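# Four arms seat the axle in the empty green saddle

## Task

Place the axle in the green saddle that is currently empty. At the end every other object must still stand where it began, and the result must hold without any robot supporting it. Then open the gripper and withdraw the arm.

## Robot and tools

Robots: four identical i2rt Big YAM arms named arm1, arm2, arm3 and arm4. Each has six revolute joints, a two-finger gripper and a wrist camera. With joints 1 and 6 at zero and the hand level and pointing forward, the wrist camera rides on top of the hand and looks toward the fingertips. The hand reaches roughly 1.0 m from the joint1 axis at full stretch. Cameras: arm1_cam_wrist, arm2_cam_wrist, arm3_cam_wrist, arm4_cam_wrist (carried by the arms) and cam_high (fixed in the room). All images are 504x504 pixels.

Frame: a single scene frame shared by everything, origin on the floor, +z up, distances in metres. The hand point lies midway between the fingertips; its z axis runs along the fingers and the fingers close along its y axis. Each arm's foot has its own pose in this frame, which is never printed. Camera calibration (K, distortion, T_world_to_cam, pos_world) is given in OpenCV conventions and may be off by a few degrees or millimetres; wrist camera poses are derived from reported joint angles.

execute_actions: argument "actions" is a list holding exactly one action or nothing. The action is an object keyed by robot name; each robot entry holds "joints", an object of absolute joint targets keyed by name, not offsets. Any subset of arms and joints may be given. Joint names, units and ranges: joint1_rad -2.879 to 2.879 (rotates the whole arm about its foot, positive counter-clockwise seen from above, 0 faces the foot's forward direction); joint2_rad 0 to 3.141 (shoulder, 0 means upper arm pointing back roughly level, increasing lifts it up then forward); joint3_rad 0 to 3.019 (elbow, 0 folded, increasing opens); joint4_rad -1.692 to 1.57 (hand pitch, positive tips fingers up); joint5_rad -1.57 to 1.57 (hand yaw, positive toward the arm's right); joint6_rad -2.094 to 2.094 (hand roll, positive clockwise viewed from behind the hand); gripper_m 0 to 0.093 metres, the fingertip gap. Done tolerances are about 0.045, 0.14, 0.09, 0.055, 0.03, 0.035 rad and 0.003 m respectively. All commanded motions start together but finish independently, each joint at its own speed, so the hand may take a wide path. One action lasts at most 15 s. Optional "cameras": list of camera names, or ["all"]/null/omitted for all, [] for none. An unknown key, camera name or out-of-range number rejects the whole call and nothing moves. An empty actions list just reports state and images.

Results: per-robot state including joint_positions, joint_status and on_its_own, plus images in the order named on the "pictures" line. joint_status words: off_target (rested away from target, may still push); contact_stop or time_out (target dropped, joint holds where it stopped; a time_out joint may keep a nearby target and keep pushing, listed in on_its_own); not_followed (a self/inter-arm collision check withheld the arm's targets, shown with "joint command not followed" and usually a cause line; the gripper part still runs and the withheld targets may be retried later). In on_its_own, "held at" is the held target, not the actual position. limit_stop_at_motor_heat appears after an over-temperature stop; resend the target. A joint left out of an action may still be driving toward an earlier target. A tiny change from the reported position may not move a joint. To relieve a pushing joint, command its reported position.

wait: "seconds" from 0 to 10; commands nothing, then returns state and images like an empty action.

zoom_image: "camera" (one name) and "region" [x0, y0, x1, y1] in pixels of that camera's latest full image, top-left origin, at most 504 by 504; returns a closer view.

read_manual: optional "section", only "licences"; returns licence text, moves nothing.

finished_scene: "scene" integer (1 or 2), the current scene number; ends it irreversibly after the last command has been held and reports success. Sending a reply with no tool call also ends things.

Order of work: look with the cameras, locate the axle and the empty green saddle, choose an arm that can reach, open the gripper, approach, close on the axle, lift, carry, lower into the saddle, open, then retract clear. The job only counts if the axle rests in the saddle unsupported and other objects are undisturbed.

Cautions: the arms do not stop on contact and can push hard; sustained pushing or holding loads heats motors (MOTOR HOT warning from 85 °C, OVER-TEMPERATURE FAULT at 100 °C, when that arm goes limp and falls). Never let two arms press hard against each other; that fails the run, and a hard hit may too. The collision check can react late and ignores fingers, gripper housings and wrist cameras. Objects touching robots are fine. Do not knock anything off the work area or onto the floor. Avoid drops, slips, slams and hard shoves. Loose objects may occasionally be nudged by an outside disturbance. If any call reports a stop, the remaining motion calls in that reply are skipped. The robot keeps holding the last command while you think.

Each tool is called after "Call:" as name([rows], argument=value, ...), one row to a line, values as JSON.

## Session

Call:
execute_actions(actions=[])

Scene clock: 0.00 s.
Motor temperatures (°C, as the motors report them): arm1=[24 24 28 21 23 23] | arm2=[25 26 27 25 24 25] | arm3=[25 25 25 23 25 22] | arm4=[25 23 24 24 25 25]
arm1.joint_positions: joint1_rad=+0.846 joint2_rad=+0.472 joint3_rad=+1.399 joint4_rad=-1.445 joint5_rad=-0.208 joint6_rad=+0.496 gripper_m=+0.094
arm1.joint_status: not commanded
arm1.hand: x=-0.4950 y=+0.2758 z=+1.3559 quat_wxyz=(-0.504, -0.450, -0.737, -0.027) (m; scene frame)
arm2.joint_positions: joint1_rad=+0.895 joint2_rad=+0.574 joint3_rad=+1.326 joint4_rad=-1.332 joint5_rad=+0.297 joint6_rad=-0.146 gripper_m=+0.094
arm2.joint_status: not commanded
arm2.hand: x=-0.7763 y=-0.1691 z=+1.3454 quat_wxyz=(-0.307, +0.820, -0.302, -0.377) (m; scene frame)
arm3.joint_positions: joint1_rad=+0.667 joint2_rad=+0.539 joint3_rad=+1.426 joint4_rad=-1.367 joint5_rad=+0.095 joint6_rad=+0.164 gripper_m=+0.094
arm3.joint_status: not commanded
arm3.hand: x=+0.7417 y=+0.1871 z=+1.3278 quat_wxyz=(-0.462, -0.469, -0.715, +0.236) (m; scene frame)
arm4.joint_positions: joint1_rad=+0.818 joint2_rad=+0.461 joint3_rad=+1.332 joint4_rad=-1.324 joint5_rad=+0.139 joint6_rad=+0.259 gripper_m=+0.095
arm4.joint_status: not commanded
arm4.hand: x=+0.5346 y=-0.2061 z=+1.3715 quat_wxyz=(-0.190, +0.714, -0.453, -0.499) (m; scene frame)
pictures: arm1_cam_wrist, arm2_cam_wrist, arm3_cam_wrist, arm4_cam_wrist, cam_high
camera_calibration (this result's frames):
arm1_cam_wrist: T_world_to_cam=[[-0.646264, -0.590573, -0.483287, 0.494653], [-0.51408, 0.804968, -0.296223, -0.0733949], [0.563972, 0.0570105, -0.823824, 1.50616], [0, 0, 0, 1]] pos_world=[-0.567484, 0.265342, 1.45813]
arm2_cam_wrist: T_world_to_cam=[[0.725426, 0.631228, 0.274424, 0.3029], [0.687357, -0.643495, -0.336831, 0.885439], [-0.0360269, 0.432973, -0.900687, 1.38306], [0, 0, 0, 1]] pos_world=[-0.778516, -0.220253, 1.46083]
arm3_cam_wrist: T_world_to_cam=[[-0.894939, -0.434285, -0.102376, 0.878463], [-0.350466, 0.826195, -0.441107, 0.691597], [0.276149, -0.358884, -0.891596, 1.16797], [0, 0, 0, 1]] pos_world=[0.706018, 0.229276, 1.43636]
arm4_cam_wrist: T_world_to_cam=[[0.838713, 0.511663, -0.186445, -0.0823346], [0.38037, -0.795426, -0.471822, 0.287252], [-0.389717, 0.324806, -0.861755, 1.57996], [0, 0, 0, 1]] pos_world=[0.575531, -0.242566, 1.48172]
Images, in order (width x height): arm1_cam_wrist 504x504, arm2_cam_wrist 504x504, arm3_cam_wrist 504x504, arm4_cam_wrist 504x504, cam_high 504x504.

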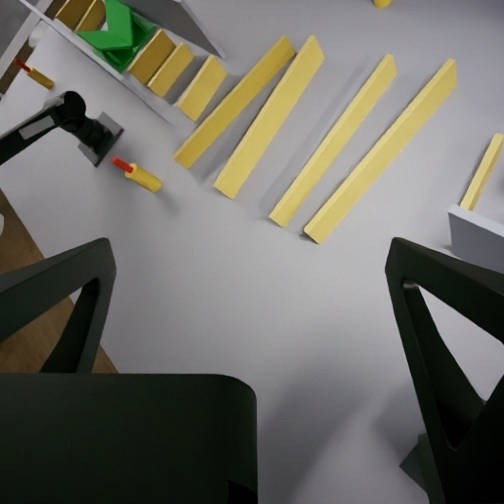

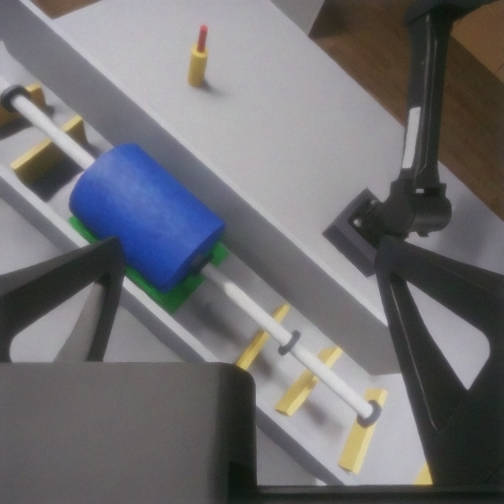

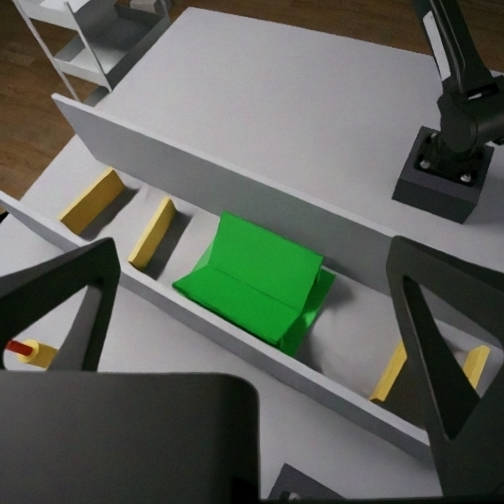

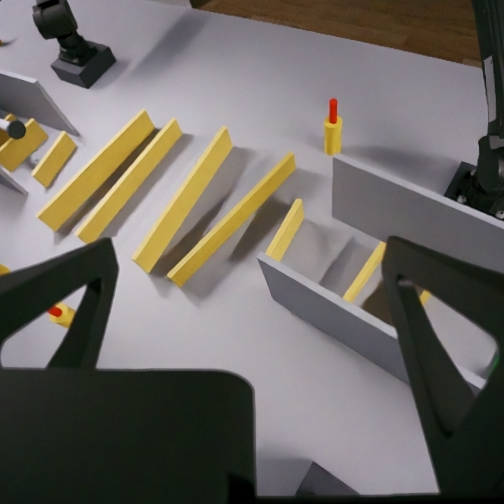

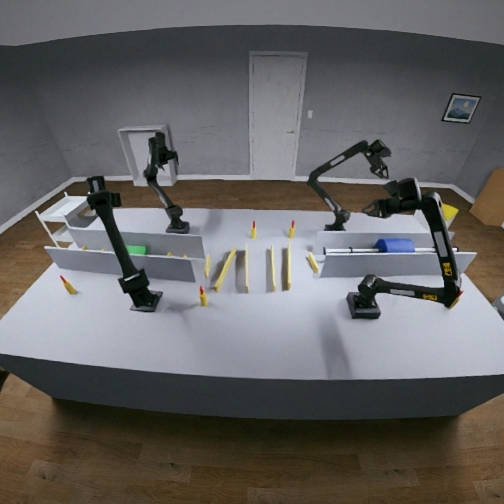

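Call:
execute_actions(actions=[])

Scene clock: 3.53 s.
Motor temperatures (°C, as the motors report them): arm1=[24 24 28 22 23 23] | arm2=[25 26 28 25 24 25] | arm3=[25 25 26 23 25 22] | arm4=[25 23 25 24 25 25]
arm1.joint_positions: joint1_rad=+0.846 joint2_rad=+0.472 joint3_rad=+1.399 joint4_rad=-1.445 joint5_rad=-0.208 joint6_rad=+0.496 gripper_m=+0.094
arm1.joint_status: not commanded
arm1.hand: x=-0.4950 y=+0.2758 z=+1.3559 quat_wxyz=(-0.504, -0.450, -0.737, -0.027) (m; scene frame)
arm2.joint_positions: joint1_rad=+0.895 joint2_rad=+0.574 joint3_rad=+1.326 joint4_rad=-1.332 joint5_rad=+0.297 joint6_rad=-0.146 gripper_m=+0.094
arm2.joint_status: not commanded
arm2.hand: x=-0.7763 y=-0.1691 z=+1.3454 quat_wxyz=(-0.307, +0.820, -0.302, -0.377) (m; scene frame)
arm3.joint_positions: joint1_rad=+0.667 joint2_rad=+0.539 joint3_rad=+1.426 joint4_rad=-1.367 joint5_rad=+0.095 joint6_rad=+0.164 gripper_m=+0.094
arm3.joint_status: not commanded
arm3.hand: x=+0.7417 y=+0.1871 z=+1.3278 quat_wxyz=(-0.462, -0.469, -0.715, +0.236) (m; scene frame)
arm4.joint_positions: joint1_rad=+0.818 joint2_rad=+0.461 joint3_rad=+1.332 joint4_rad=-1.324 joint5_rad=+0.139 joint6_rad=+0.259 gripper_m=+0.095
arm4.joint_status: not commanded
arm4.hand: x=+0.5346 y=-0.2061 z=+1.3715 quat_wxyz=(-0.190, +0.714, -0.453, -0.499) (m; scene frame)
pictures: arm1_cam_wrist, arm2_cam_wrist, arm3_cam_wrist, arm4_cam_wrist, cam_high
camera_calibration (this result's frames):
arm1_cam_wrist: T_world_to_cam=[[-0.646264, -0.590573, -0.483287, 0.494653], [-0.51408, 0.804968, -0.296223, -0.0733949], [0.563972, 0.0570105, -0.823824, 1.50616], [0, 0, 0, 1]] pos_world=[-0.567484, 0.265342, 1.45813]
arm2_cam_wrist: T_world_to_cam=[[0.725426, 0.631228, 0.274424, 0.3029], [0.687357, -0.643495, -0.336831, 0.885439], [-0.0360269, 0.432973, -0.900687, 1.38306], [0, 0, 0, 1]] pos_world=[-0.778516, -0.220253, 1.46083]
arm3_cam_wrist: T_world_to_cam=[[-0.894939, -0.434285, -0.102376, 0.878463], [-0.350466, 0.826195, -0.441107, 0.691597], [0.276149, -0.358884, -0.891596, 1.16797], [0, 0, 0, 1]] pos_world=[0.706018, 0.229276, 1.43636]
arm4_cam_wrist: T_world_to_cam=[[0.838713, 0.511663, -0.186445, -0.0823346], [0.38037, -0.795426, -0.471822, 0.287252], [-0.389717, 0.324806, -0.861755, 1.57996], [0, 0, 0, 1]] pos_world=[0.575531, -0.242566, 1.48172]
Images, in order (width x height): arm1_cam_wrist 504x504, arm2_cam_wrist 504x504, arm3_cam_wrist 504x504, arm4_cam_wrist 504x504, cam_high 504x504.

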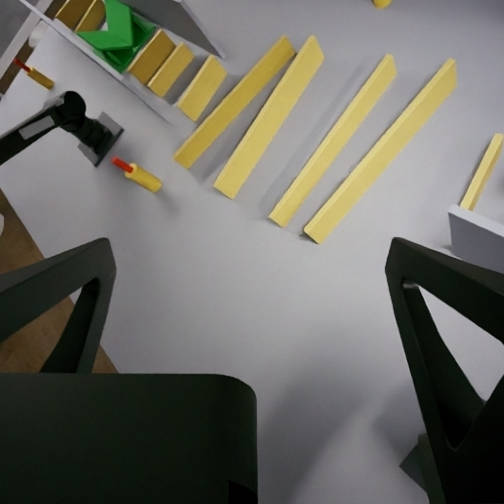

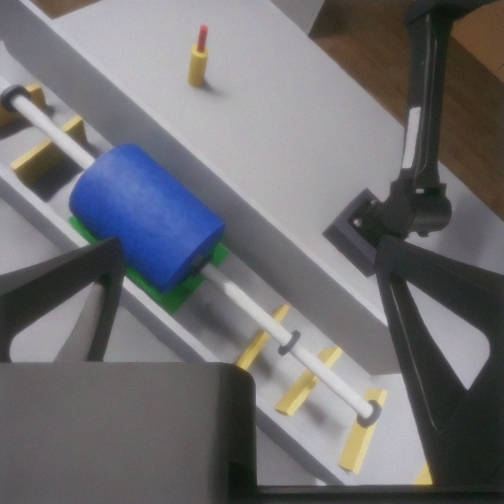

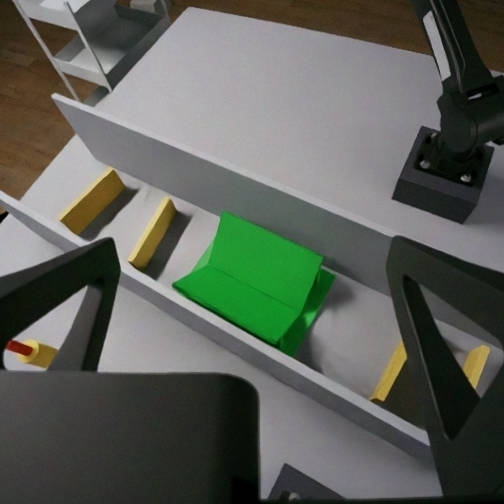

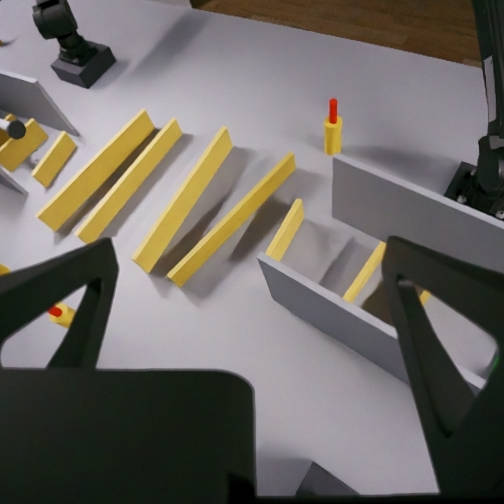

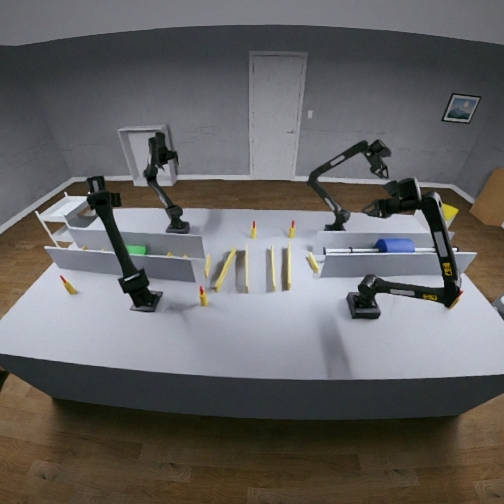

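Call:
execute_actions([
  {"arm1":{"joints":{"joint1_rad":-0.351,"joint2_rad":0.7,"joint3_rad":1.22,"joint4_rad":-1.322,"joint5_rad":0,"joint6_rad":-1.974,"gripper_m":0.075}},"arm2":{"joints":{"joint1_rad":1.023,"joint2_rad":1.2,"joint3_rad":1.75,"joint4_rad":-1.402,"joint5_rad":0,"joint6_rad":-0.60,"gripper_m":0.075}},"arm3":{"joints":{"joint1_rad":-0.416,"joint3_rad":1.22,"joint4_rad":-1.45,"joint5_rad":0,"joint6_rad":-2.03,"gripper_m":0.08}},"arm4":{"joints":{"joint1_rad":0.952,"joint2_rad":1.2,"joint3_rad":1.92,"joint4_rad":-1.47,"joint5_rad":0,"joint6_rad":-0.64,"gripper_m":0.08}}},
], cameras=[])

Call:
execute_actions([
  {"arm1":{"joints":{"joint2_rad":1.44}},"arm2":{"joints":{"joint2_rad":1.865}},"arm4":{"joints":{"joint2_rad":1.7}}},
], cameras=["arm1_cam_wrist","arm2_cam_wrist"])

Scene clock: 8.07 s.
Motor temperatures (°C, as the motors report them): arm1=[24 24 29 22 23 23] | arm2=[25 26 29 25 24 25] | arm3=[25 25 26 23 25 22] | arm4=[25 23 26 24 25 25]
arm1.joint_positions: joint1_rad=-0.343 joint2_rad=+0.702 joint3_rad=+1.192 joint4_rad=-1.339 joint5_rad=+0.000 joint6_rad=-1.964 gripper_m=+0.075
arm1.joint_status: all done
arm1.hand: x=-0.7290 y=+0.0924 z=+1.2328 quat_wxyz=(+0.132, +0.024, -0.934, +0.332) (m; scene frame)
arm2.joint_positions: joint1_rad=+1.015 joint2_rad=+1.200 joint3_rad=+1.703 joint4_rad=-1.390 joint5_rad=+0.004 joint6_rad=-0.592 gripper_m=+0.075
arm2.joint_status: all done
arm2.hand: x=-1.0079 y=-0.1112 z=+1.3233 quat_wxyz=(-0.183, +0.942, +0.010, -0.280) (m; scene frame)
arm3.joint_positions: joint1_rad=-0.411 joint2_rad=+0.543 joint3_rad=+1.215 joint4_rad=-1.440 joint5_rad=+0.002 joint6_rad=-2.019 gripper_m=+0.080
arm3.joint_status: all done
arm3.hand: x=+0.5513 y=+0.1635 z=+1.2146 quat_wxyz=(+0.173, +0.000, -0.920, +0.352) (m; scene frame)
arm4.joint_positions: joint1_rad=+0.947 joint2_rad=+1.207 joint3_rad=+1.868 joint4_rad=-1.458 joint5_rad=+0.003 joint6_rad=-0.631 gripper_m=+0.080
arm4.joint_status: all done
arm4.hand: x=+0.3079 y=-0.0911 z=+1.3947 quat_wxyz=(-0.225, +0.925, -0.011, -0.305) (m; scene frame)
pictures: none
No camera images: the call's "cameras" was empty. Leave "cameras" out to get every camera's image.

Scene clock: 9.63 s.
Motor temperatures (°C, as the motors report them): arm1=[24 24 29 22 23 23] | arm2=[25 26 29 25 24 25] | arm3=[25 25 27 23 25 22] | arm4=[25 23 26 24 25 25]
arm1.joint_positions: joint1_rad=-0.343 joint2_rad=+1.449 joint3_rad=+1.192 joint4_rad=-1.331 joint5_rad=+0.000 joint6_rad=-1.964 gripper_m=+0.075
arm1.joint_status: all done
arm1.hand: x=-0.7763 y=-0.0334 z=+0.9833 quat_wxyz=(+0.002, +0.025, -1.000, -0.006) (m; scene frame)
arm2.joint_positions: joint1_rad=+1.015 joint2_rad=+1.874 joint3_rad=+1.723 joint4_rad=-1.390 joint5_rad=+0.003 joint6_rad=-0.592 gripper_m=+0.075
arm2.joint_status: all done
arm2.hand: x=-1.1321 y=-0.0340 z=+0.9905 quat_wxyz=(-0.007, +1.000, +0.012, -0.012) (m; scene frame)
arm3.joint_positions: joint1_rad=-0.411 joint2_rad=+0.543 joint3_rad=+1.215 joint4_rad=-1.440 joint5_rad=+0.002 joint6_rad=-2.019 gripper_m=+0.080
arm3.joint_status: not commanded
arm3.hand: x=+0.5513 y=+0.1635 z=+1.2146 quat_wxyz=(+0.173, +0.000, -0.920, +0.352) (m; scene frame)
arm4.joint_positions: joint1_rad=+0.947 joint2_rad=+1.711 joint3_rad=+1.888 joint4_rad=-1.460 joint5_rad=+0.003 joint6_rad=-0.631 gripper_m=+0.080
arm4.joint_status: all done
arm4.hand: x=+0.1755 y=+0.0075 z=+1.1559 quat_wxyz=(-0.086, +0.989, -0.010, -0.118) (m; scene frame)
pictures: arm1_cam_wrist, arm2_cam_wrist
camera_calibration (this result's frames):
arm1_cam_wrist: T_world_to_cam=[[0.0535488, -0.998561, 0.00288525, 0.00170143], [-0.810395, -0.0417697, 0.584393, -1.20371], [-0.583432, -0.0336318, -0.811465, 0.469546], [0, 0, 0, 1]] pos_world=[-0.701621, -0.0327878, 1.08445]
arm2_cam_wrist: T_world_to_cam=[[-0.0238325, 0.999651, 0.011415, -0.00213311], [0.821027, 0.0130567, 0.57074, 0.372038], [0.570392, 0.0229742, -0.821051, 1.5858], [0, 0, 0, 1]] pos_world=[-1.21003, -0.0391577, 1.08971]
Images, in order (width x height): arm1_cam_wrist 504x504, arm2_cam_wrist 504x504.

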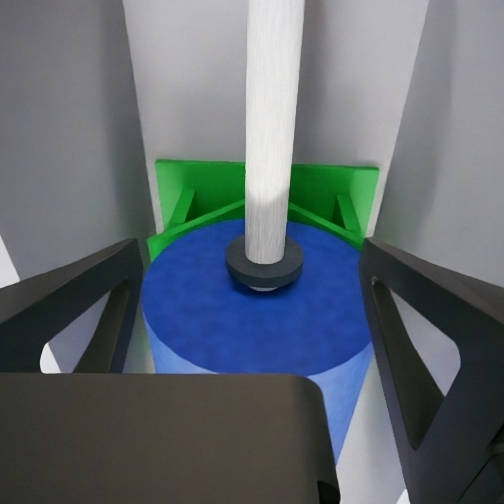

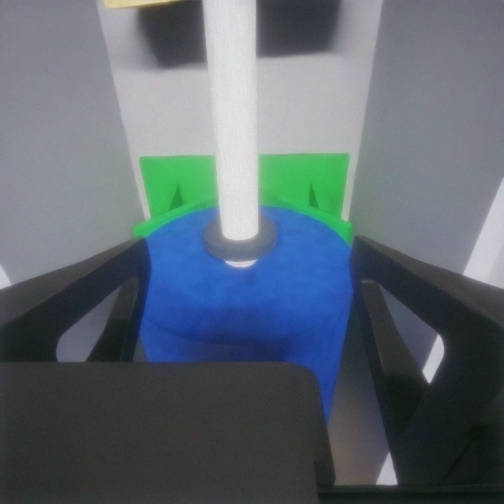

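Call:
execute_actions([
  {"arm1":{"joints":{"joint1_rad":-0.326,"joint2_rad":1.56,"joint3_rad":1.045,"joint4_rad":-1.034}},"arm2":{"joints":{"joint1_rad":1.05,"joint2_rad":1.975,"joint3_rad":1.61,"joint4_rad":-1.18}}},
], cameras=["arm1_cam_wrist","arm2_cam_wrist"])

Scene clock: 12.17 s.
Motor temperatures (°C, as the motors report them): arm1=[24 24 30 22 23 23] | arm2=[25 27 30 25 24 25] | arm3=[25 25 27 23 25 22] | arm4=[25 23 26 24 25 25]
arm1.joint_positions: joint1_rad=-0.337 joint2_rad=+1.579 joint3_rad=+1.026 joint4_rad=-1.046 joint5_rad=+0.000 joint6_rad=-1.964 gripper_m=+0.075
arm1.joint_status: all done
arm1.hand: x=-0.7762 y=-0.0370 z=+0.8738 quat_wxyz=(+0.000, +0.027, -1.000, -0.011) (m; scene frame)
arm2.joint_positions: joint1_rad=+1.043 joint2_rad=+1.990 joint3_rad=+1.605 joint4_rad=-1.196 joint5_rad=+0.003 joint6_rad=-0.592 gripper_m=+0.075
arm2.joint_status: all done
arm2.hand: x=-1.1450 y=-0.0464 z=+0.8812 quat_wxyz=(+0.004, +1.000, +0.026, +0.005) (m; scene frame)
arm3.joint_positions: joint1_rad=-0.411 joint2_rad=+0.543 joint3_rad=+1.215 joint4_rad=-1.440 joint5_rad=+0.002 joint6_rad=-2.019 gripper_m=+0.080
arm3.joint_status: not commanded
arm3.hand: x=+0.5513 y=+0.1635 z=+1.2146 quat_wxyz=(+0.173, +0.000, -0.920, +0.352) (m; scene frame)
arm4.joint_positions: joint1_rad=+0.947 joint2_rad=+1.711 joint3_rad=+1.888 joint4_rad=-1.460 joint5_rad=+0.003 joint6_rad=-0.631 gripper_m=+0.080
arm4.joint_status: not commanded
arm4.hand: x=+0.1755 y=+0.0075 z=+1.1559 quat_wxyz=(-0.086, +0.989, -0.010, -0.118) (m; scene frame)
pictures: arm1_cam_wrist, arm2_cam_wrist
camera_calibration (this result's frames):
arm1_cam_wrist: T_world_to_cam=[[0.0587943, -0.99824, -0.00772365, 0.0118492], [-0.812365, -0.0523404, 0.580795, -1.13856], [-0.580178, -0.0278731, -0.814013, 0.385594], [0, 0, 0, 1]] pos_world=[-0.701909, -0.0370166, 0.97524]
arm2_cam_wrist: T_world_to_cam=[[-0.0526168, 0.998547, -0.0116169, -0.00150045], [0.800031, 0.0491127, 0.597945, 0.39892], [0.597647, 0.0221681, -0.801453, 1.51764], [0, 0, 0, 1]] pos_world=[-1.22624, -0.0517369, 0.977764]
Images, in order (width x height): arm1_cam_wrist 504x504, arm2_cam_wrist 504x504.

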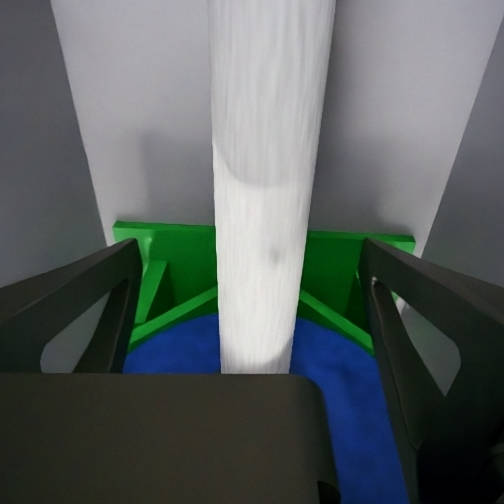

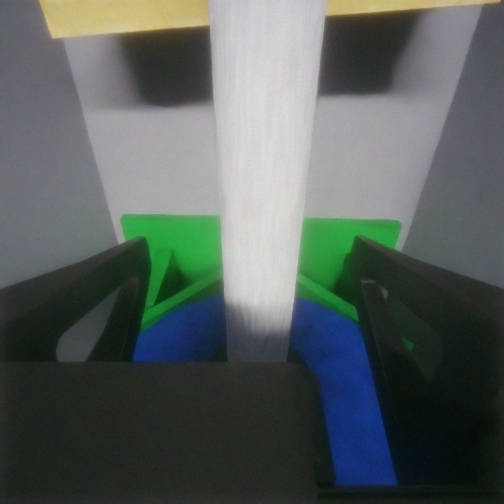

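Call:
execute_actions([
  {"arm1":{"joints":{"gripper_m":0}},"arm2":{"joints":{"gripper_m":0}}},
], cameras=[])

Call:
execute_actions([
  {"arm1":{"joints":{"joint2_rad":1.40,"joint3_rad":1.30,"joint4_rad":-1.353}},"arm2":{"joints":{"joint2_rad":1.85,"joint3_rad":1.875,"joint4_rad":-1.465}}},
], cameras=["arm1_cam_wrist","cam_high"])

Scene clock: 14.13 s.
Motor temperatures (°C, as the motors report them): arm1=[24 24 30 22 23 23] | arm2=[25 27 30 25 24 25] | arm3=[25 25 27 23 25 22] | arm4=[25 24 27 24 25 25]
arm1.joint_positions: joint1_rad=-0.337 joint2_rad=+1.579 joint3_rad=+1.026 joint4_rad=-1.038 joint5_rad=-0.003 joint6_rad=-1.961 gripper_m=+0.024
arm1.joint_status: gripper_m off_target (ended at +0.024, target +0.000)
arm1.hand: x=-0.7762 y=-0.0391 z=+0.8738 quat_wxyz=(+0.000, +0.026, -1.000, -0.007) (m; scene frame)
arm2.joint_positions: joint1_rad=+1.043 joint2_rad=+1.990 joint3_rad=+1.605 joint4_rad=-1.189 joint5_rad=+0.008 joint6_rad=-0.594 gripper_m=+0.024
arm2.joint_status: gripper_m off_target (ended at +0.024, target +0.000)
arm2.hand: x=-1.1459 y=-0.0445 z=+0.8814 quat_wxyz=(+0.000, +1.000, +0.027, +0.003) (m; scene frame)
arm3.joint_positions: joint1_rad=-0.411 joint2_rad=+0.543 joint3_rad=+1.215 joint4_rad=-1.440 joint5_rad=+0.002 joint6_rad=-2.019 gripper_m=+0.080
arm3.joint_status: not commanded
arm3.hand: x=+0.5513 y=+0.1635 z=+1.2146 quat_wxyz=(+0.173, +0.000, -0.920, +0.352) (m; scene frame)
arm4.joint_positions: joint1_rad=+0.947 joint2_rad=+1.711 joint3_rad=+1.888 joint4_rad=-1.460 joint5_rad=+0.003 joint6_rad=-0.631 gripper_m=+0.080
arm4.joint_status: not commanded
arm4.hand: x=+0.1755 y=+0.0075 z=+1.1559 quat_wxyz=(-0.086, +0.989, -0.010, -0.118) (m; scene frame)
pictures: none
No camera images: the call's "cameras" was empty. Leave "cameras" out to get every camera's image.

Scene clock: 15.43 s.
Motor temperatures (°C, as the motors report them): arm1=[24 24 30 22 23 23] | arm2=[25 27 30 25 24 25] | arm3=[25 25 27 23 25 22] | arm4=[25 24 27 24 25 25]
arm1.joint_positions: joint1_rad=-0.328 joint2_rad=+1.435 joint3_rad=+1.231 joint4_rad=-1.349 joint5_rad=+0.010 joint6_rad=-1.953 gripper_m=+0.024
arm1.joint_status: all done
arm1.hand: x=-0.7747 y=-0.0420 z=+1.0035 quat_wxyz=(+0.013, +0.026, -1.000, +0.009) (m; scene frame)
arm2.joint_positions: joint1_rad=+1.045 joint2_rad=+1.880 joint3_rad=+1.796 joint4_rad=-1.469 joint5_rad=-0.003 joint6_rad=-0.593 gripper_m=+0.024
arm2.joint_status: all done
arm2.hand: x=-1.1438 y=-0.0484 z=+1.0151 quat_wxyz=(-0.001, +1.000, +0.027, -0.010) (m; scene frame)
arm3.joint_positions: joint1_rad=-0.411 joint2_rad=+0.543 joint3_rad=+1.215 joint4_rad=-1.440 joint5_rad=+0.002 joint6_rad=-2.019 gripper_m=+0.080
arm3.joint_status: not commanded
arm3.hand: x=+0.5513 y=+0.1635 z=+1.2146 quat_wxyz=(+0.173, +0.000, -0.920, +0.352) (m; scene frame)
arm4.joint_positions: joint1_rad=+0.947 joint2_rad=+1.711 joint3_rad=+1.888 joint4_rad=-1.460 joint5_rad=+0.003 joint6_rad=-0.631 gripper_m=+0.080
arm4.joint_status: not commanded
arm4.hand: x=+0.1755 y=+0.0075 z=+1.1559 quat_wxyz=(-0.086, +0.989, -0.010, -0.118) (m; scene frame)
pictures: arm1_cam_wrist, cam_high
camera_calibration (this result's frames):
arm1_cam_wrist: T_world_to_cam=[[0.0567911, -0.997892, 0.0314029, -0.0331073], [-0.797621, -0.0264308, 0.602579, -1.22224], [-0.600479, -0.0592688, -0.797441, 0.458203], [0, 0, 0, 1]] pos_world=[-0.697862, -0.0381851, 1.10293]
Images, in order (width x height): arm1_cam_wrist 504x504, cam_high 504x504.

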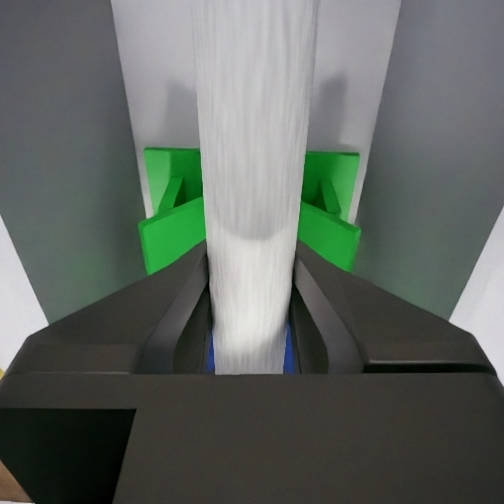

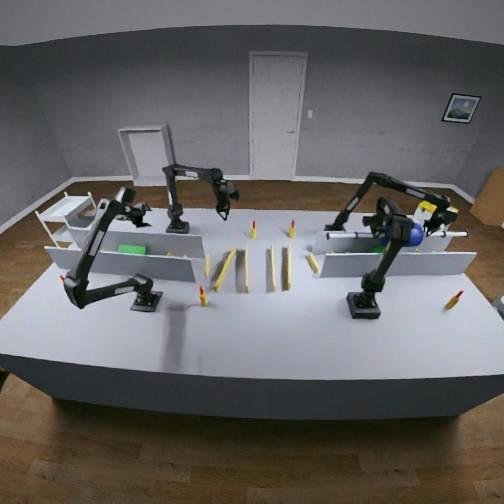

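Call:
execute_actions([
  {"arm1":{"joints":{"joint1_rad":0.061,"joint2_rad":1.24,"joint3_rad":1.10,"joint4_rad":-1.36,"joint6_rad":-1.53}},"arm2":{"joints":{"joint1_rad":0.787,"joint2_rad":1.60,"joint3_rad":1.46,"joint4_rad":-1.36,"joint6_rad":-0.81}}},
], cameras=[])

Call:
execute_actions([
  {"arm1":{"joints":{"joint1_rad":0.387,"joint2_rad":1.31,"joint3_rad":1.19,"joint4_rad":-1.355,"joint6_rad":-1.193}},"arm2":{"joints":{"joint1_rad":0.58,"joint2_rad":1.425,"joint3_rad":1.25,"joint4_rad":-1.33,"joint6_rad":-1.01}}},
], cameras=[])

Call:
execute_actions([
  {"arm1":{"joints":{"joint1_rad":0.683,"joint2_rad":1.49,"joint3_rad":1.385,"joint4_rad":-1.365,"joint6_rad":-0.897}},"arm2":{"joints":{"joint1_rad":0.246,"joint2_rad":1.295,"joint3_rad":1.125,"joint4_rad":-1.34,"joint6_rad":-1.345}}},
], cameras=[])

Call:
execute_actions([
  {"arm1":{"joints":{"joint1_rad":0.862,"joint2_rad":1.70,"joint3_rad":1.665,"joint4_rad":-1.424,"joint6_rad":-0.718}},"arm2":{"joints":{"joint1_rad":-0.084,"joint6_rad":-1.665}}},
], cameras=[])

Call:
execute_actions([
  {"arm1":{"joints":{"joint1_rad":1.0,"joint2_rad":1.98,"joint3_rad":2.09,"joint4_rad":-1.54,"joint6_rad":-0.57}},"arm2":{"joints":{"joint1_rad":-0.417,"joint2_rad":1.39,"joint3_rad":1.245,"joint4_rad":-1.325,"joint6_rad":-1.995}},"arm4":{"joints":{"joint2_rad":1.81}}},
], cameras=["arm4_cam_wrist","cam_high"])

Scene clock: 18.90 s.
Motor temperatures (°C, as the motors report them): arm1=[24 24 31 22 23 23] | arm2=[25 27 31 25 24 25] | arm3=[25 25 27 23 25 22] | arm4=[25 24 27 24 25 25]
arm1.joint_positions: joint1_rad=+0.072 joint2_rad=+1.280 joint3_rad=+1.062 joint4_rad=-1.365 joint5_rad=-0.009 joint6_rad=-1.539 gripper_m=+0.024
arm1.joint_status: all done
arm1.hand: x=-0.6123 y=+0.0038 z=+0.9941 quat_wxyz=(+0.001, +0.020, -1.000, -0.004) (m; scene frame)
arm2.joint_positions: joint1_rad=+0.788 joint2_rad=+1.636 joint3_rad=+1.444 joint4_rad=-1.366 joint5_rad=-0.005 joint6_rad=-0.836 gripper_m=+0.024
arm2.joint_status: all done
arm2.hand: x=-0.9850 y=+0.0018 z=+1.0070 quat_wxyz=(-0.001, +1.000, +0.021, -0.007) (m; scene frame)
arm3.joint_positions: joint1_rad=-0.411 joint2_rad=+0.543 joint3_rad=+1.215 joint4_rad=-1.440 joint5_rad=+0.002 joint6_rad=-2.019 gripper_m=+0.080
arm3.joint_status: not commanded
arm3.hand: x=+0.5513 y=+0.1635 z=+1.2146 quat_wxyz=(+0.173, +0.000, -0.920, +0.352) (m; scene frame)
arm4.joint_positions: joint1_rad=+0.947 joint2_rad=+1.711 joint3_rad=+1.888 joint4_rad=-1.460 joint5_rad=+0.003 joint6_rad=-0.631 gripper_m=+0.080
arm4.joint_status: not commanded
arm4.hand: x=+0.1755 y=+0.0075 z=+1.1559 quat_wxyz=(-0.086, +0.989, -0.010, -0.118) (m; scene frame)
pictures: none
No camera images: the call's "cameras" was empty. Leave "cameras" out to get every camera's image.

Scene clock: 19.90 s.
Motor temperatures (°C, as the motors report them): arm1=[24 24 32 22 23 23] | arm2=[25 27 31 25 24 25] | arm3=[25 25 28 23 25 22] | arm4=[25 24 27 24 25 25]
arm1.joint_positions: joint1_rad=+0.395 joint2_rad=+1.342 joint3_rad=+1.110 joint4_rad=-1.357 joint5_rad=-0.009 joint6_rad=-1.215 gripper_m=+0.024
arm1.joint_status: all done
arm1.hand: x=-0.4952 y=+0.0103 z=+0.9897 quat_wxyz=(+0.004, +0.019, -1.000, -0.008) (m; scene frame)
arm2.joint_positions: joint1_rad=+0.583 joint2_rad=+1.454 joint3_rad=+1.238 joint4_rad=-1.324 joint5_rad=-0.006 joint6_rad=-1.038 gripper_m=+0.024
arm2.joint_status: all done
arm2.hand: x=-0.8703 y=+0.0086 z=+1.0082 quat_wxyz=(-0.009, +1.000, +0.019, -0.011) (m; scene frame)
arm3.joint_positions: joint1_rad=-0.411 joint2_rad=+0.543 joint3_rad=+1.215 joint4_rad=-1.440 joint5_rad=+0.002 joint6_rad=-2.019 gripper_m=+0.080
arm3.joint_status: not commanded
arm3.hand: x=+0.5513 y=+0.1635 z=+1.2146 quat_wxyz=(+0.173, +0.000, -0.920, +0.352) (m; scene frame)
arm4.joint_positions: joint1_rad=+0.947 joint2_rad=+1.711 joint3_rad=+1.888 joint4_rad=-1.460 joint5_rad=+0.003 joint6_rad=-0.631 gripper_m=+0.080
arm4.joint_status: not commanded
arm4.hand: x=+0.1755 y=+0.0075 z=+1.1559 quat_wxyz=(-0.086, +0.989, -0.010, -0.118) (m; scene frame)
pictures: none
No camera images: the call's "cameras" was empty. Leave "cameras" out to get every camera's image.

Scene clock: 20.97 s.
Motor temperatures (°C, as the motors report them): arm1=[24 24 32 22 23 23] | arm2=[25 27 31 25 24 25] | arm3=[25 25 28 23 25 22] | arm4=[25 24 27 24 25 25]
arm1.joint_positions: joint1_rad=+0.698 joint2_rad=+1.537 joint3_rad=+1.308 joint4_rad=-1.359 joint5_rad=-0.008 joint6_rad=-0.905 gripper_m=+0.024
arm1.joint_status: all done
arm1.hand: x=-0.3523 y=+0.0103 z=+0.9855 quat_wxyz=(+0.008, +0.015, -1.000, -0.007) (m; scene frame)
arm2.joint_positions: joint1_rad=+0.249 joint2_rad=+1.323 joint3_rad=+1.108 joint4_rad=-1.339 joint5_rad=-0.008 joint6_rad=-1.364 gripper_m=+0.024
arm2.joint_status: all done
arm2.hand: x=-0.7281 y=+0.0122 z=+1.0082 quat_wxyz=(-0.005, +1.000, +0.015, -0.007) (m; scene frame)
arm3.joint_positions: joint1_rad=-0.411 joint2_rad=+0.543 joint3_rad=+1.215 joint4_rad=-1.440 joint5_rad=+0.002 joint6_rad=-2.019 gripper_m=+0.080
arm3.joint_status: not commanded
arm3.hand: x=+0.5513 y=+0.1635 z=+1.2146 quat_wxyz=(+0.173, +0.000, -0.920, +0.352) (m; scene frame)
arm4.joint_positions: joint1_rad=+0.947 joint2_rad=+1.711 joint3_rad=+1.888 joint4_rad=-1.460 joint5_rad=+0.003 joint6_rad=-0.631 gripper_m=+0.080
arm4.joint_status: not commanded
arm4.hand: x=+0.1755 y=+0.0075 z=+1.1559 quat_wxyz=(-0.086, +0.989, -0.010, -0.118) (m; scene frame)
pictures: none
No camera images: the call's "cameras" was empty. Leave "cameras" out to get every camera's image.

Scene clock: 21.97 s.
Motor temperatures (°C, as the motors report them): arm1=[24 24 32 22 23 23] | arm2=[25 27 31 25 24 25] | arm3=[25 25 28 23 25 22] | arm4=[25 24 27 24 25 25]
arm1.joint_positions: joint1_rad=+0.873 joint2_rad=+1.756 joint3_rad=+1.583 joint4_rad=-1.419 joint5_rad=-0.011 joint6_rad=-0.709 gripper_m=+0.024
arm1.joint_status: all done
arm1.hand: x=-0.2322 y=+0.0112 z=+0.9843 quat_wxyz=(+0.010, +0.005, -1.000, -0.009) (m; scene frame)
arm2.joint_positions: joint1_rad=-0.077 joint2_rad=+1.323 joint3_rad=+1.108 joint4_rad=-1.339 joint5_rad=-0.005 joint6_rad=-1.669 gripper_m=+0.024
arm2.joint_status: all done
arm2.hand: x=-0.6071 y=+0.0214 z=+1.0079 quat_wxyz=(-0.007, +1.000, +0.005, -0.003) (m; scene frame)
arm3.joint_positions: joint1_rad=-0.411 joint2_rad=+0.543 joint3_rad=+1.215 joint4_rad=-1.440 joint5_rad=+0.002 joint6_rad=-2.019 gripper_m=+0.080
arm3.joint_status: not commanded
arm3.hand: x=+0.5513 y=+0.1635 z=+1.2146 quat_wxyz=(+0.173, +0.000, -0.920, +0.352) (m; scene frame)
arm4.joint_positions: joint1_rad=+0.947 joint2_rad=+1.711 joint3_rad=+1.888 joint4_rad=-1.460 joint5_rad=+0.003 joint6_rad=-0.631 gripper_m=+0.080
arm4.joint_status: not commanded
arm4.hand: x=+0.1755 y=+0.0075 z=+1.1559 quat_wxyz=(-0.086, +0.989, -0.010, -0.118) (m; scene frame)
pictures: none
No camera images: the call's "cameras" was empty. Leave "cameras" out to get every camera's image.

Scene clock: 23.13 s.
Motor temperatures (°C, as the motors report them): arm1=[24 25 33 22 23 23] | arm2=[25 27 31 25 24 25] | arm3=[25 25 28 23 25 22] | arm4=[25 24 28 24 25 25]
arm1.joint_positions: joint1_rad=+1.008 joint2_rad=+2.051 joint3_rad=+2.006 joint4_rad=-1.537 joint5_rad=-0.003 joint6_rad=-0.576 gripper_m=+0.024
arm1.joint_status: all done
arm1.hand: x=-0.1009 y=+0.0110 z=+0.9762 quat_wxyz=(+0.009, +0.006, -1.000, -0.002) (m; scene frame)
arm2.joint_positions: joint1_rad=-0.410 joint2_rad=+1.420 joint3_rad=+1.168 joint4_rad=-1.324 joint5_rad=+0.006 joint6_rad=-2.013 gripper_m=+0.024
arm2.joint_status: all done
arm2.hand: x=-0.4745 y=+0.0156 z=+0.9946 quat_wxyz=(+0.006, +1.000, +0.010, +0.000) (m; scene frame)
arm3.joint_positions: joint1_rad=-0.411 joint2_rad=+0.543 joint3_rad=+1.215 joint4_rad=-1.440 joint5_rad=+0.002 joint6_rad=-2.019 gripper_m=+0.080
arm3.joint_status: not commanded
arm3.hand: x=+0.5513 y=+0.1635 z=+1.2146 quat_wxyz=(+0.173, +0.000, -0.920, +0.352) (m; scene frame)
arm4.joint_positions: joint1_rad=+0.947 joint2_rad=+1.826 joint3_rad=+1.888 joint4_rad=-1.460 joint5_rad=+0.003 joint6_rad=-0.631 gripper_m=+0.080
arm4.joint_status: all done
arm4.hand: x=+0.1600 y=+0.0187 z=+1.0901 quat_wxyz=(-0.052, +0.996, -0.010, -0.073) (m; scene frame)
pictures: arm4_cam_wrist, cam_high
camera_calibration (this result's frames):
arm4_cam_wrist: T_world_to_cam=[[0.0356441, 0.993976, 0.103644, -0.13242], [0.889946, -0.0787544, 0.449215, -0.623199], [0.454671, 0.0762259, -0.887391, 1.01601], [0, 0, 0, 1]] pos_world=[0.097382, 0.0050963, 1.19528]
Images, in order (width x height): arm4_cam_wrist 504x504, cam_high 504x504.

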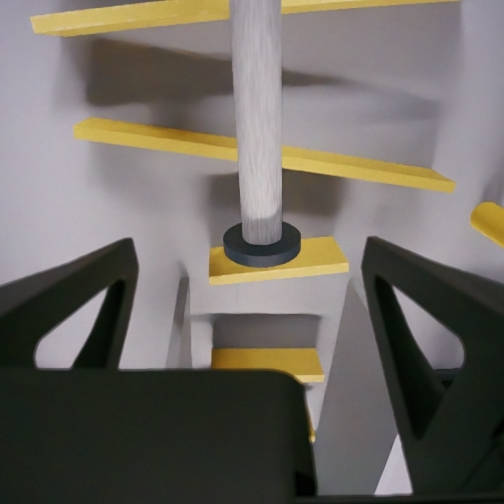

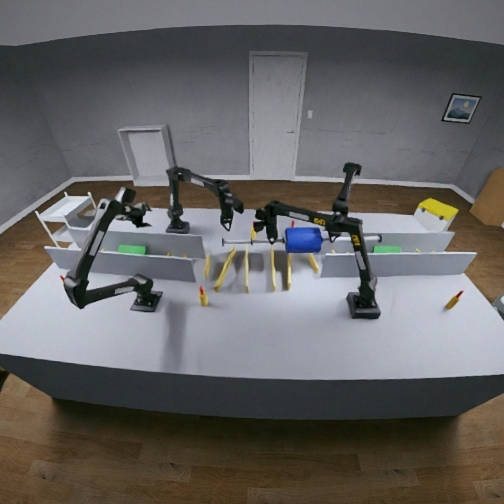

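Call:
execute_actions([
  {"arm1":{"joints":{"joint1_rad":0.985,"joint2_rad":1.95}},"arm4":{"joints":{"joint2_rad":1.975,"joint6_rad":-0.66}}},
], cameras=["arm4_cam_wrist","cam_high"])

Scene clock: 24.90 s.
Motor temperatures (°C, as the motors report them): arm1=[24 25 33 21 23 23] | arm2=[25 27 32 25 24 25] | arm3=[25 25 28 23 25 22] | arm4=[25 24 28 24 25 25]
arm1.joint_positions: joint1_rad=+1.004 joint2_rad=+2.051 joint3_rad=+2.006 joint4_rad=-1.537 joint5_rad=-0.006 joint6_rad=-0.575 gripper_m=+0.024
arm1.joint_status: all done
arm1.hand: x=-0.1021 y=+0.0092 z=+0.9762 quat_wxyz=(+0.009, +0.003, -1.000, -0.003) (m; scene frame)
arm2.joint_positions: joint1_rad=-0.410 joint2_rad=+1.420 joint3_rad=+1.168 joint4_rad=-1.324 joint5_rad=+0.001 joint6_rad=-2.008 gripper_m=+0.024
arm2.joint_status: not commanded
arm2.hand: x=-0.4752 y=+0.0160 z=+0.9946 quat_wxyz=(+0.005, +1.000, +0.008, -0.002) (m; scene frame)
arm3.joint_positions: joint1_rad=-0.411 joint2_rad=+0.543 joint3_rad=+1.215 joint4_rad=-1.440 joint5_rad=+0.002 joint6_rad=-2.019 gripper_m=+0.080
arm3.joint_status: not commanded
arm3.hand: x=+0.5513 y=+0.1635 z=+1.2146 quat_wxyz=(+0.173, +0.000, -0.920, +0.352) (m; scene frame)
arm4.joint_positions: joint1_rad=+0.947 joint2_rad=+2.003 joint3_rad=+1.888 joint4_rad=-1.460 joint5_rad=+0.003 joint6_rad=-0.651 gripper_m=+0.080
arm4.joint_status: all done
arm4.hand: x=+0.1480 y=+0.0269 z=+0.9852 quat_wxyz=(+0.001, +1.000, +0.000, -0.002) (m; scene frame)
pictures: arm4_cam_wrist, cam_high
camera_calibration (this result's frames):
arm4_cam_wrist: T_world_to_cam=[[0.00755141, 0.999971, 0.00103991, -0.0241476], [0.817971, -0.00677521, 0.57522, -0.6802], [0.57521, -0.0034931, -0.817998, 0.843645], [0, 0, 0, 1]] pos_world=[0.0712928, 0.0224853, 1.08139]
Images, in order (width x height): arm4_cam_wrist 504x504, cam_high 504x504.

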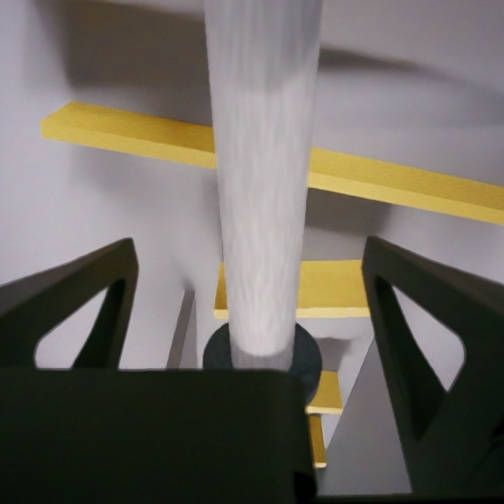

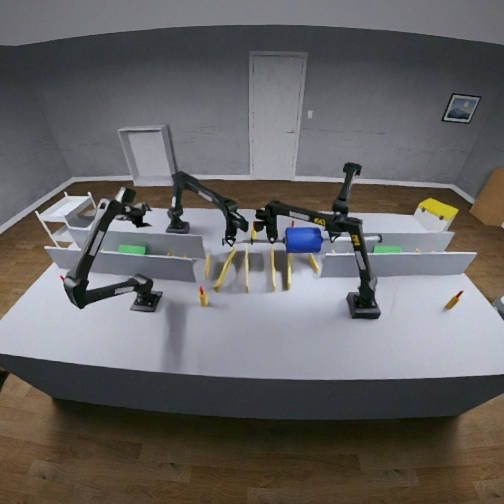

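Need ~1.1 cm deeper.

Call:
execute_actions([
  {"arm4":{"joints":{"joint2_rad":2.005,"joint4_rad":-1.435}}},
], cameras=["arm4_cam_wrist"])

Scene clock: 26.00 s.
Motor temperatures (°C, as the motors report them): arm1=[24 25 34 21 23 23] | arm2=[25 27 32 25 24 25] | arm3=[25 25 28 23 25 22] | arm4=[25 24 28 24 25 25]
arm1.joint_positions: joint1_rad=+1.004 joint2_rad=+2.051 joint3_rad=+2.006 joint4_rad=-1.537 joint5_rad=-0.006 joint6_rad=-0.575 gripper_m=+0.024
arm1.joint_status: not commanded
arm1.hand: x=-0.1021 y=+0.0092 z=+0.9762 quat_wxyz=(+0.009, +0.003, -1.000, -0.003) (m; scene frame)
arm2.joint_positions: joint1_rad=-0.410 joint2_rad=+1.420 joint3_rad=+1.168 joint4_rad=-1.324 joint5_rad=+0.001 joint6_rad=-2.008 gripper_m=+0.024
arm2.joint_status: not commanded
arm2.hand: x=-0.4752 y=+0.0160 z=+0.9946 quat_wxyz=(+0.005, +1.000, +0.008, -0.002) (m; scene frame)
arm3.joint_positions: joint1_rad=-0.411 joint2_rad=+0.543 joint3_rad=+1.215 joint4_rad=-1.440 joint5_rad=+0.002 joint6_rad=-2.019 gripper_m=+0.080
arm3.joint_status: not commanded
arm3.hand: x=+0.5513 y=+0.1635 z=+1.2146 quat_wxyz=(+0.173, +0.000, -0.920, +0.352) (m; scene frame)
arm4.joint_positions: joint1_rad=+0.947 joint2_rad=+2.003 joint3_rad=+1.888 joint4_rad=-1.449 joint5_rad=+0.003 joint6_rad=-0.651 gripper_m=+0.080
arm4.joint_status: all done
arm4.hand: x=+0.1459 y=+0.0285 z=+0.9852 quat_wxyz=(-0.002, +1.000, +0.000, -0.006) (m; scene frame)
pictures: arm4_cam_wrist
camera_calibration (this result's frames):
arm4_cam_wrist: T_world_to_cam=[[0.00766808, 0.999941, 0.00767006, -0.0323263], [0.823003, -0.0106676, 0.567937, -0.671875], [0.567985, 0.00195749, -0.823036, 0.850771], [0, 0, 0, 1]] pos_world=[0.0699775, 0.0234917, 1.08205]
Images, in order (width x height): arm4_cam_wrist 504x504.

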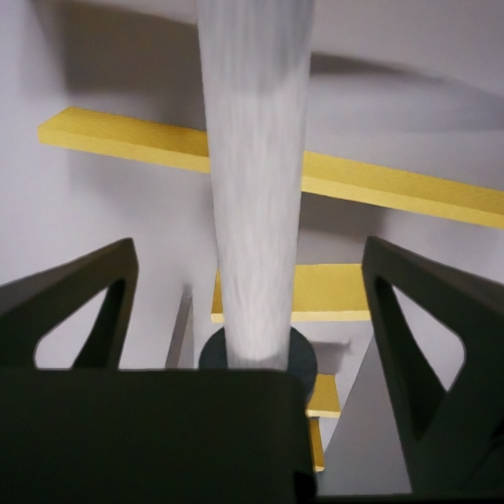

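Call:
execute_actions([
  {"arm4":{"joints":{"joint2_rad":2.03}}},
], cameras=["arm4_cam_wrist"])

Scene clock: 27.30 s.
Motor temperatures (°C, as the motors report them): arm1=[24 26 34 21 23 23] | arm2=[25 27 33 25 24 25] | arm3=[25 25 28 23 25 22] | arm4=[25 24 28 24 25 25]
arm1.joint_positions: joint1_rad=+1.004 joint2_rad=+2.051 joint3_rad=+2.006 joint4_rad=-1.537 joint5_rad=-0.006 joint6_rad=-0.575 gripper_m=+0.024
arm1.joint_status: not commanded
arm1.hand: x=-0.1021 y=+0.0092 z=+0.9762 quat_wxyz=(+0.009, +0.003, -1.000, -0.003) (m; scene frame)
arm2.joint_positions: joint1_rad=-0.410 joint2_rad=+1.420 joint3_rad=+1.168 joint4_rad=-1.324 joint5_rad=+0.001 joint6_rad=-2.008 gripper_m=+0.024
arm2.joint_status: not commanded
arm2.hand: x=-0.4752 y=+0.0160 z=+0.9946 quat_wxyz=(+0.005, +1.000, +0.008, -0.002) (m; scene frame)
arm3.joint_positions: joint1_rad=-0.411 joint2_rad=+0.543 joint3_rad=+1.215 joint4_rad=-1.440 joint5_rad=+0.002 joint6_rad=-2.019 gripper_m=+0.080
arm3.joint_status: not commanded
arm3.hand: x=+0.5513 y=+0.1635 z=+1.2146 quat_wxyz=(+0.173, +0.000, -0.920, +0.352) (m; scene frame)
arm4.joint_positions: joint1_rad=+0.947 joint2_rad=+2.017 joint3_rad=+1.888 joint4_rad=-1.449 joint5_rad=+0.003 joint6_rad=-0.651 gripper_m=+0.080
arm4.joint_status: all done
arm4.hand: x=+0.1455 y=+0.0287 z=+0.9765 quat_wxyz=(+0.002, +1.000, +0.000, +0.000) (m; scene frame)
pictures: arm4_cam_wrist
camera_calibration (this result's frames):
arm4_cam_wrist: T_world_to_cam=[[0.00752707, 0.999971, -0.00101793, -0.0239207], [0.816396, -0.00555741, 0.577466, -0.675147], [0.577443, -0.00517766, -0.816414, 0.83614], [0, 0, 0, 1]] pos_world=[0.0685438, 0.0244972, 1.07249]
Images, in order (width x height): arm4_cam_wrist 504x504.

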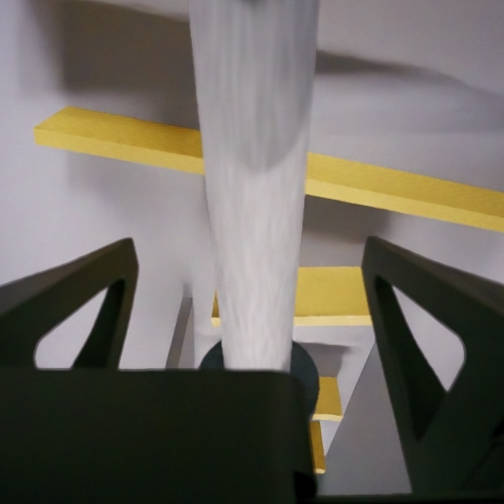

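Call:
execute_actions([
  {"arm4":{"joints":{"gripper_m":0}}},
], cameras=[])

Call:
execute_actions([
  {"arm4":{"joints":{"joint2_rad":1.95,"joint3_rad":1.95}},"arm2":{"joints":{"joint2_rad":1.37}},"arm1":{"joints":{"joint1_rad":1.004,"joint2_rad":2.02,"joint3_rad":2.04}}},
], cameras=[])

Call:
execute_actions([
  {"arm1":{"joints":{"gripper_m":0.08}}},
], cameras=[])

Call:
execute_actions([
  {"arm1":{"joints":{"joint2_rad":1.5}}},
], cameras=[])

Call:
execute_actions([
  {"arm1":{"joints":{"joint2_rad":0.5,"joint3_rad":1.10,"joint4_rad":-1.35,"joint6_rad":-1.85}}},
], cameras=["cam_high"])

Scene clock: 29.03 s.
Motor temperatures (°C, as the motors report them): arm1=[24 26 34 21 23 23] | arm2=[25 27 33 25 24 25] | arm3=[25 25 28 23 25 22] | arm4=[25 24 28 24 25 25]
arm1.joint_positions: joint1_rad=+1.002 joint2_rad=+2.051 joint3_rad=+2.007 joint4_rad=-1.537 joint5_rad=-0.006 joint6_rad=-0.574 gripper_m=+0.024
arm1.joint_status: not commanded
arm1.hand: x=-0.1024 y=+0.0079 z=+0.9766 quat_wxyz=(+0.008, +0.002, -1.000, -0.003) (m; scene frame)
arm2.joint_positions: joint1_rad=-0.410 joint2_rad=+1.420 joint3_rad=+1.168 joint4_rad=-1.325 joint5_rad=-0.001 joint6_rad=-2.006 gripper_m=+0.024
arm2.joint_status: not commanded
arm2.hand: x=-0.4755 y=+0.0160 z=+0.9946 quat_wxyz=(+0.005, +1.000, +0.007, -0.003) (m; scene frame)
arm3.joint_positions: joint1_rad=-0.411 joint2_rad=+0.543 joint3_rad=+1.215 joint4_rad=-1.440 joint5_rad=+0.002 joint6_rad=-2.019 gripper_m=+0.080
arm3.joint_status: not commanded
arm3.hand: x=+0.5513 y=+0.1635 z=+1.2146 quat_wxyz=(+0.173, +0.000, -0.920, +0.352) (m; scene frame)
arm4.joint_positions: joint1_rad=+0.947 joint2_rad=+2.017 joint3_rad=+1.888 joint4_rad=-1.447 joint5_rad=+0.003 joint6_rad=-0.657 gripper_m=+0.024
arm4.joint_status: gripper_m off_target (ended at +0.024, target +0.000)
arm4.hand: x=+0.1452 y=+0.0290 z=+0.9765 quat_wxyz=(+0.002, +1.000, +0.004, -0.001) (m; scene frame)
pictures: none
No camera images: the call's "cameras" was empty. Leave "cameras" out to get every camera's image.

Scene clock: 29.67 s.
Motor temperatures (°C, as the motors report them): arm1=[24 26 34 21 23 23] | arm2=[25 27 33 25 24 25] | arm3=[25 25 28 23 25 22] | arm4=[25 24 28 24 25 25]
arm1.joint_positions: joint1_rad=+1.002 joint2_rad=+2.051 joint3_rad=+2.007 joint4_rad=-1.537 joint5_rad=-0.006 joint6_rad=-0.574 gripper_m=+0.024
arm1.joint_status: all done
arm1.hand: x=-0.1024 y=+0.0079 z=+0.9766 quat_wxyz=(+0.008, +0.002, -1.000, -0.003) (m; scene frame)
arm2.joint_positions: joint1_rad=-0.410 joint2_rad=+1.420 joint3_rad=+1.168 joint4_rad=-1.325 joint5_rad=-0.001 joint6_rad=-2.006 gripper_m=+0.024
arm2.joint_status: all done
arm2.hand: x=-0.4755 y=+0.0160 z=+0.9948 quat_wxyz=(+0.005, +1.000, +0.007, -0.002) (m; scene frame)
arm3.joint_positions: joint1_rad=-0.411 joint2_rad=+0.543 joint3_rad=+1.215 joint4_rad=-1.440 joint5_rad=+0.002 joint6_rad=-2.019 gripper_m=+0.080
arm3.joint_status: not commanded
arm3.hand: x=+0.5513 y=+0.1635 z=+1.2146 quat_wxyz=(+0.173, +0.000, -0.920, +0.352) (m; scene frame)
arm4.joint_positions: joint1_rad=+0.947 joint2_rad=+2.010 joint3_rad=+1.888 joint4_rad=-1.447 joint5_rad=+0.003 joint6_rad=-0.657 gripper_m=+0.024
arm4.joint_status: all done
arm4.hand: x=+0.1453 y=+0.0289 z=+0.9808 quat_wxyz=(-0.001, +1.000, +0.004, -0.004) (m; scene frame)
pictures: none
No camera images: the call's "cameras" was empty. Leave "cameras" out to get every camera's image.

Scene clock: 30.33 s.
Motor temperatures (°C, as the motors report them): arm1=[24 26 34 21 23 23] | arm2=[25 27 33 25 24 25] | arm3=[25 25 28 23 25 22] | arm4=[25 25 28 24 25 25]
arm1.joint_positions: joint1_rad=+1.002 joint2_rad=+2.051 joint3_rad=+2.007 joint4_rad=-1.537 joint5_rad=-0.003 joint6_rad=-0.574 gripper_m=+0.080
arm1.joint_status: all done
arm1.hand: x=-0.1027 y=+0.0076 z=+0.9766 quat_wxyz=(+0.009, +0.002, -1.000, -0.002) (m; scene frame)
arm2.joint_positions: joint1_rad=-0.410 joint2_rad=+1.420 joint3_rad=+1.168 joint4_rad=-1.325 joint5_rad=+0.001 joint6_rad=-2.006 gripper_m=+0.024
arm2.joint_status: not commanded
arm2.hand: x=-0.4753 y=+0.0159 z=+0.9948 quat_wxyz=(+0.005, +1.000, +0.007, -0.002) (m; scene frame)
arm3.joint_positions: joint1_rad=-0.411 joint2_rad=+0.543 joint3_rad=+1.215 joint4_rad=-1.440 joint5_rad=+0.002 joint6_rad=-2.019 gripper_m=+0.080
arm3.joint_status: not commanded
arm3.hand: x=+0.5513 y=+0.1635 z=+1.2146 quat_wxyz=(+0.173, +0.000, -0.920, +0.352) (m; scene frame)
arm4.joint_positions: joint1_rad=+0.947 joint2_rad=+2.010 joint3_rad=+1.888 joint4_rad=-1.447 joint5_rad=+0.005 joint6_rad=-0.657 gripper_m=+0.024
arm4.joint_status: not commanded
arm4.hand: x=+0.1455 y=+0.0291 z=+0.9808 quat_wxyz=(-0.001, +1.000, +0.004, -0.004) (m; scene frame)
pictures: none
No camera images: the call's "cameras" was empty. Leave "cameras" out to get every camera's image.

Scene clock: 32.03 s.
Motor temperatures (°C, as the motors report them): arm1=[24 26 34 21 23 23] | arm2=[25 28 34 25 24 25] | arm3=[25 25 28 23 25 22] | arm4=[25 25 28 24 25 25]
arm1.joint_positions: joint1_rad=+1.002 joint2_rad=+1.514 joint3_rad=+2.025 joint4_rad=-1.537 joint5_rad=-0.003 joint6_rad=-0.574 gripper_m=+0.080
arm1.joint_status: all done
arm1.hand: x=-0.1896 y=+0.0669 z=+1.2941 quat_wxyz=(-0.222, +0.004, -0.964, +0.147) (m; scene frame)
arm2.joint_positions: joint1_rad=-0.410 joint2_rad=+1.420 joint3_rad=+1.168 joint4_rad=-1.325 joint5_rad=+0.001 joint6_rad=-2.006 gripper_m=+0.024
arm2.joint_status: not commanded
arm2.hand: x=-0.4753 y=+0.0159 z=+0.9948 quat_wxyz=(+0.005, +1.000, +0.007, -0.002) (m; scene frame)
arm3.joint_positions: joint1_rad=-0.411 joint2_rad=+0.543 joint3_rad=+1.215 joint4_rad=-1.440 joint5_rad=+0.002 joint6_rad=-2.019 gripper_m=+0.080
arm3.joint_status: not commanded
arm3.hand: x=+0.5513 y=+0.1635 z=+1.2146 quat_wxyz=(+0.173, +0.000, -0.920, +0.352) (m; scene frame)
arm4.joint_positions: joint1_rad=+0.947 joint2_rad=+2.010 joint3_rad=+1.888 joint4_rad=-1.447 joint5_rad=+0.005 joint6_rad=-0.657 gripper_m=+0.024
arm4.joint_status: not commanded
arm4.hand: x=+0.1455 y=+0.0291 z=+0.9808 quat_wxyz=(-0.001, +1.000, +0.004, -0.004) (m; scene frame)
pictures: none
No camera images: the call's "cameras" was empty. Leave "cameras" out to get every camera's image.

Scene clock: 34.07 s.
Motor temperatures (°C, as the motors report them): arm1=[24 26 34 22 23 23] | arm2=[25 28 34 25 24 25] | arm3=[25 25 28 23 25 22] | arm4=[25 25 29 24 25 25]
arm1.joint_positions: joint1_rad=+1.002 joint2_rad=+0.508 joint3_rad=+1.090 joint4_rad=-1.363 joint5_rad=-0.003 joint6_rad=-1.840 gripper_m=+0.080
arm1.joint_status: all done
arm1.hand: x=-0.4524 y=+0.2345 z=+1.2177 quat_wxyz=(-0.133, +0.550, -0.743, +0.358) (m; scene frame)
arm2.joint_positions: joint1_rad=-0.410 joint2_rad=+1.420 joint3_rad=+1.168 joint4_rad=-1.325 joint5_rad=+0.001 joint6_rad=-2.006 gripper_m=+0.024
arm2.joint_status: not commanded
arm2.hand: x=-0.4753 y=+0.0159 z=+0.9948 quat_wxyz=(+0.005, +1.000, +0.007, -0.002) (m; scene frame)
arm3.joint_positions: joint1_rad=-0.411 joint2_rad=+0.543 joint3_rad=+1.215 joint4_rad=-1.440 joint5_rad=+0.002 joint6_rad=-2.019 gripper_m=+0.080
arm3.joint_status: not commanded
arm3.hand: x=+0.5513 y=+0.1635 z=+1.2146 quat_wxyz=(+0.173, +0.000, -0.920, +0.352) (m; scene frame)
arm4.joint_positions: joint1_rad=+0.947 joint2_rad=+2.010 joint3_rad=+1.888 joint4_rad=-1.447 joint5_rad=+0.005 joint6_rad=-0.657 gripper_m=+0.024
arm4.joint_status: not commanded
arm4.hand: x=+0.1455 y=+0.0291 z=+0.9808 quat_wxyz=(-0.001, +1.000, +0.004, -0.004) (m; scene frame)
pictures: cam_high
Images, in order (width x height): cam_high 504x504.

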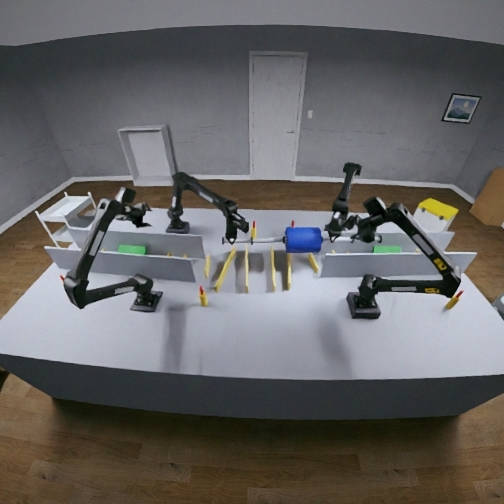

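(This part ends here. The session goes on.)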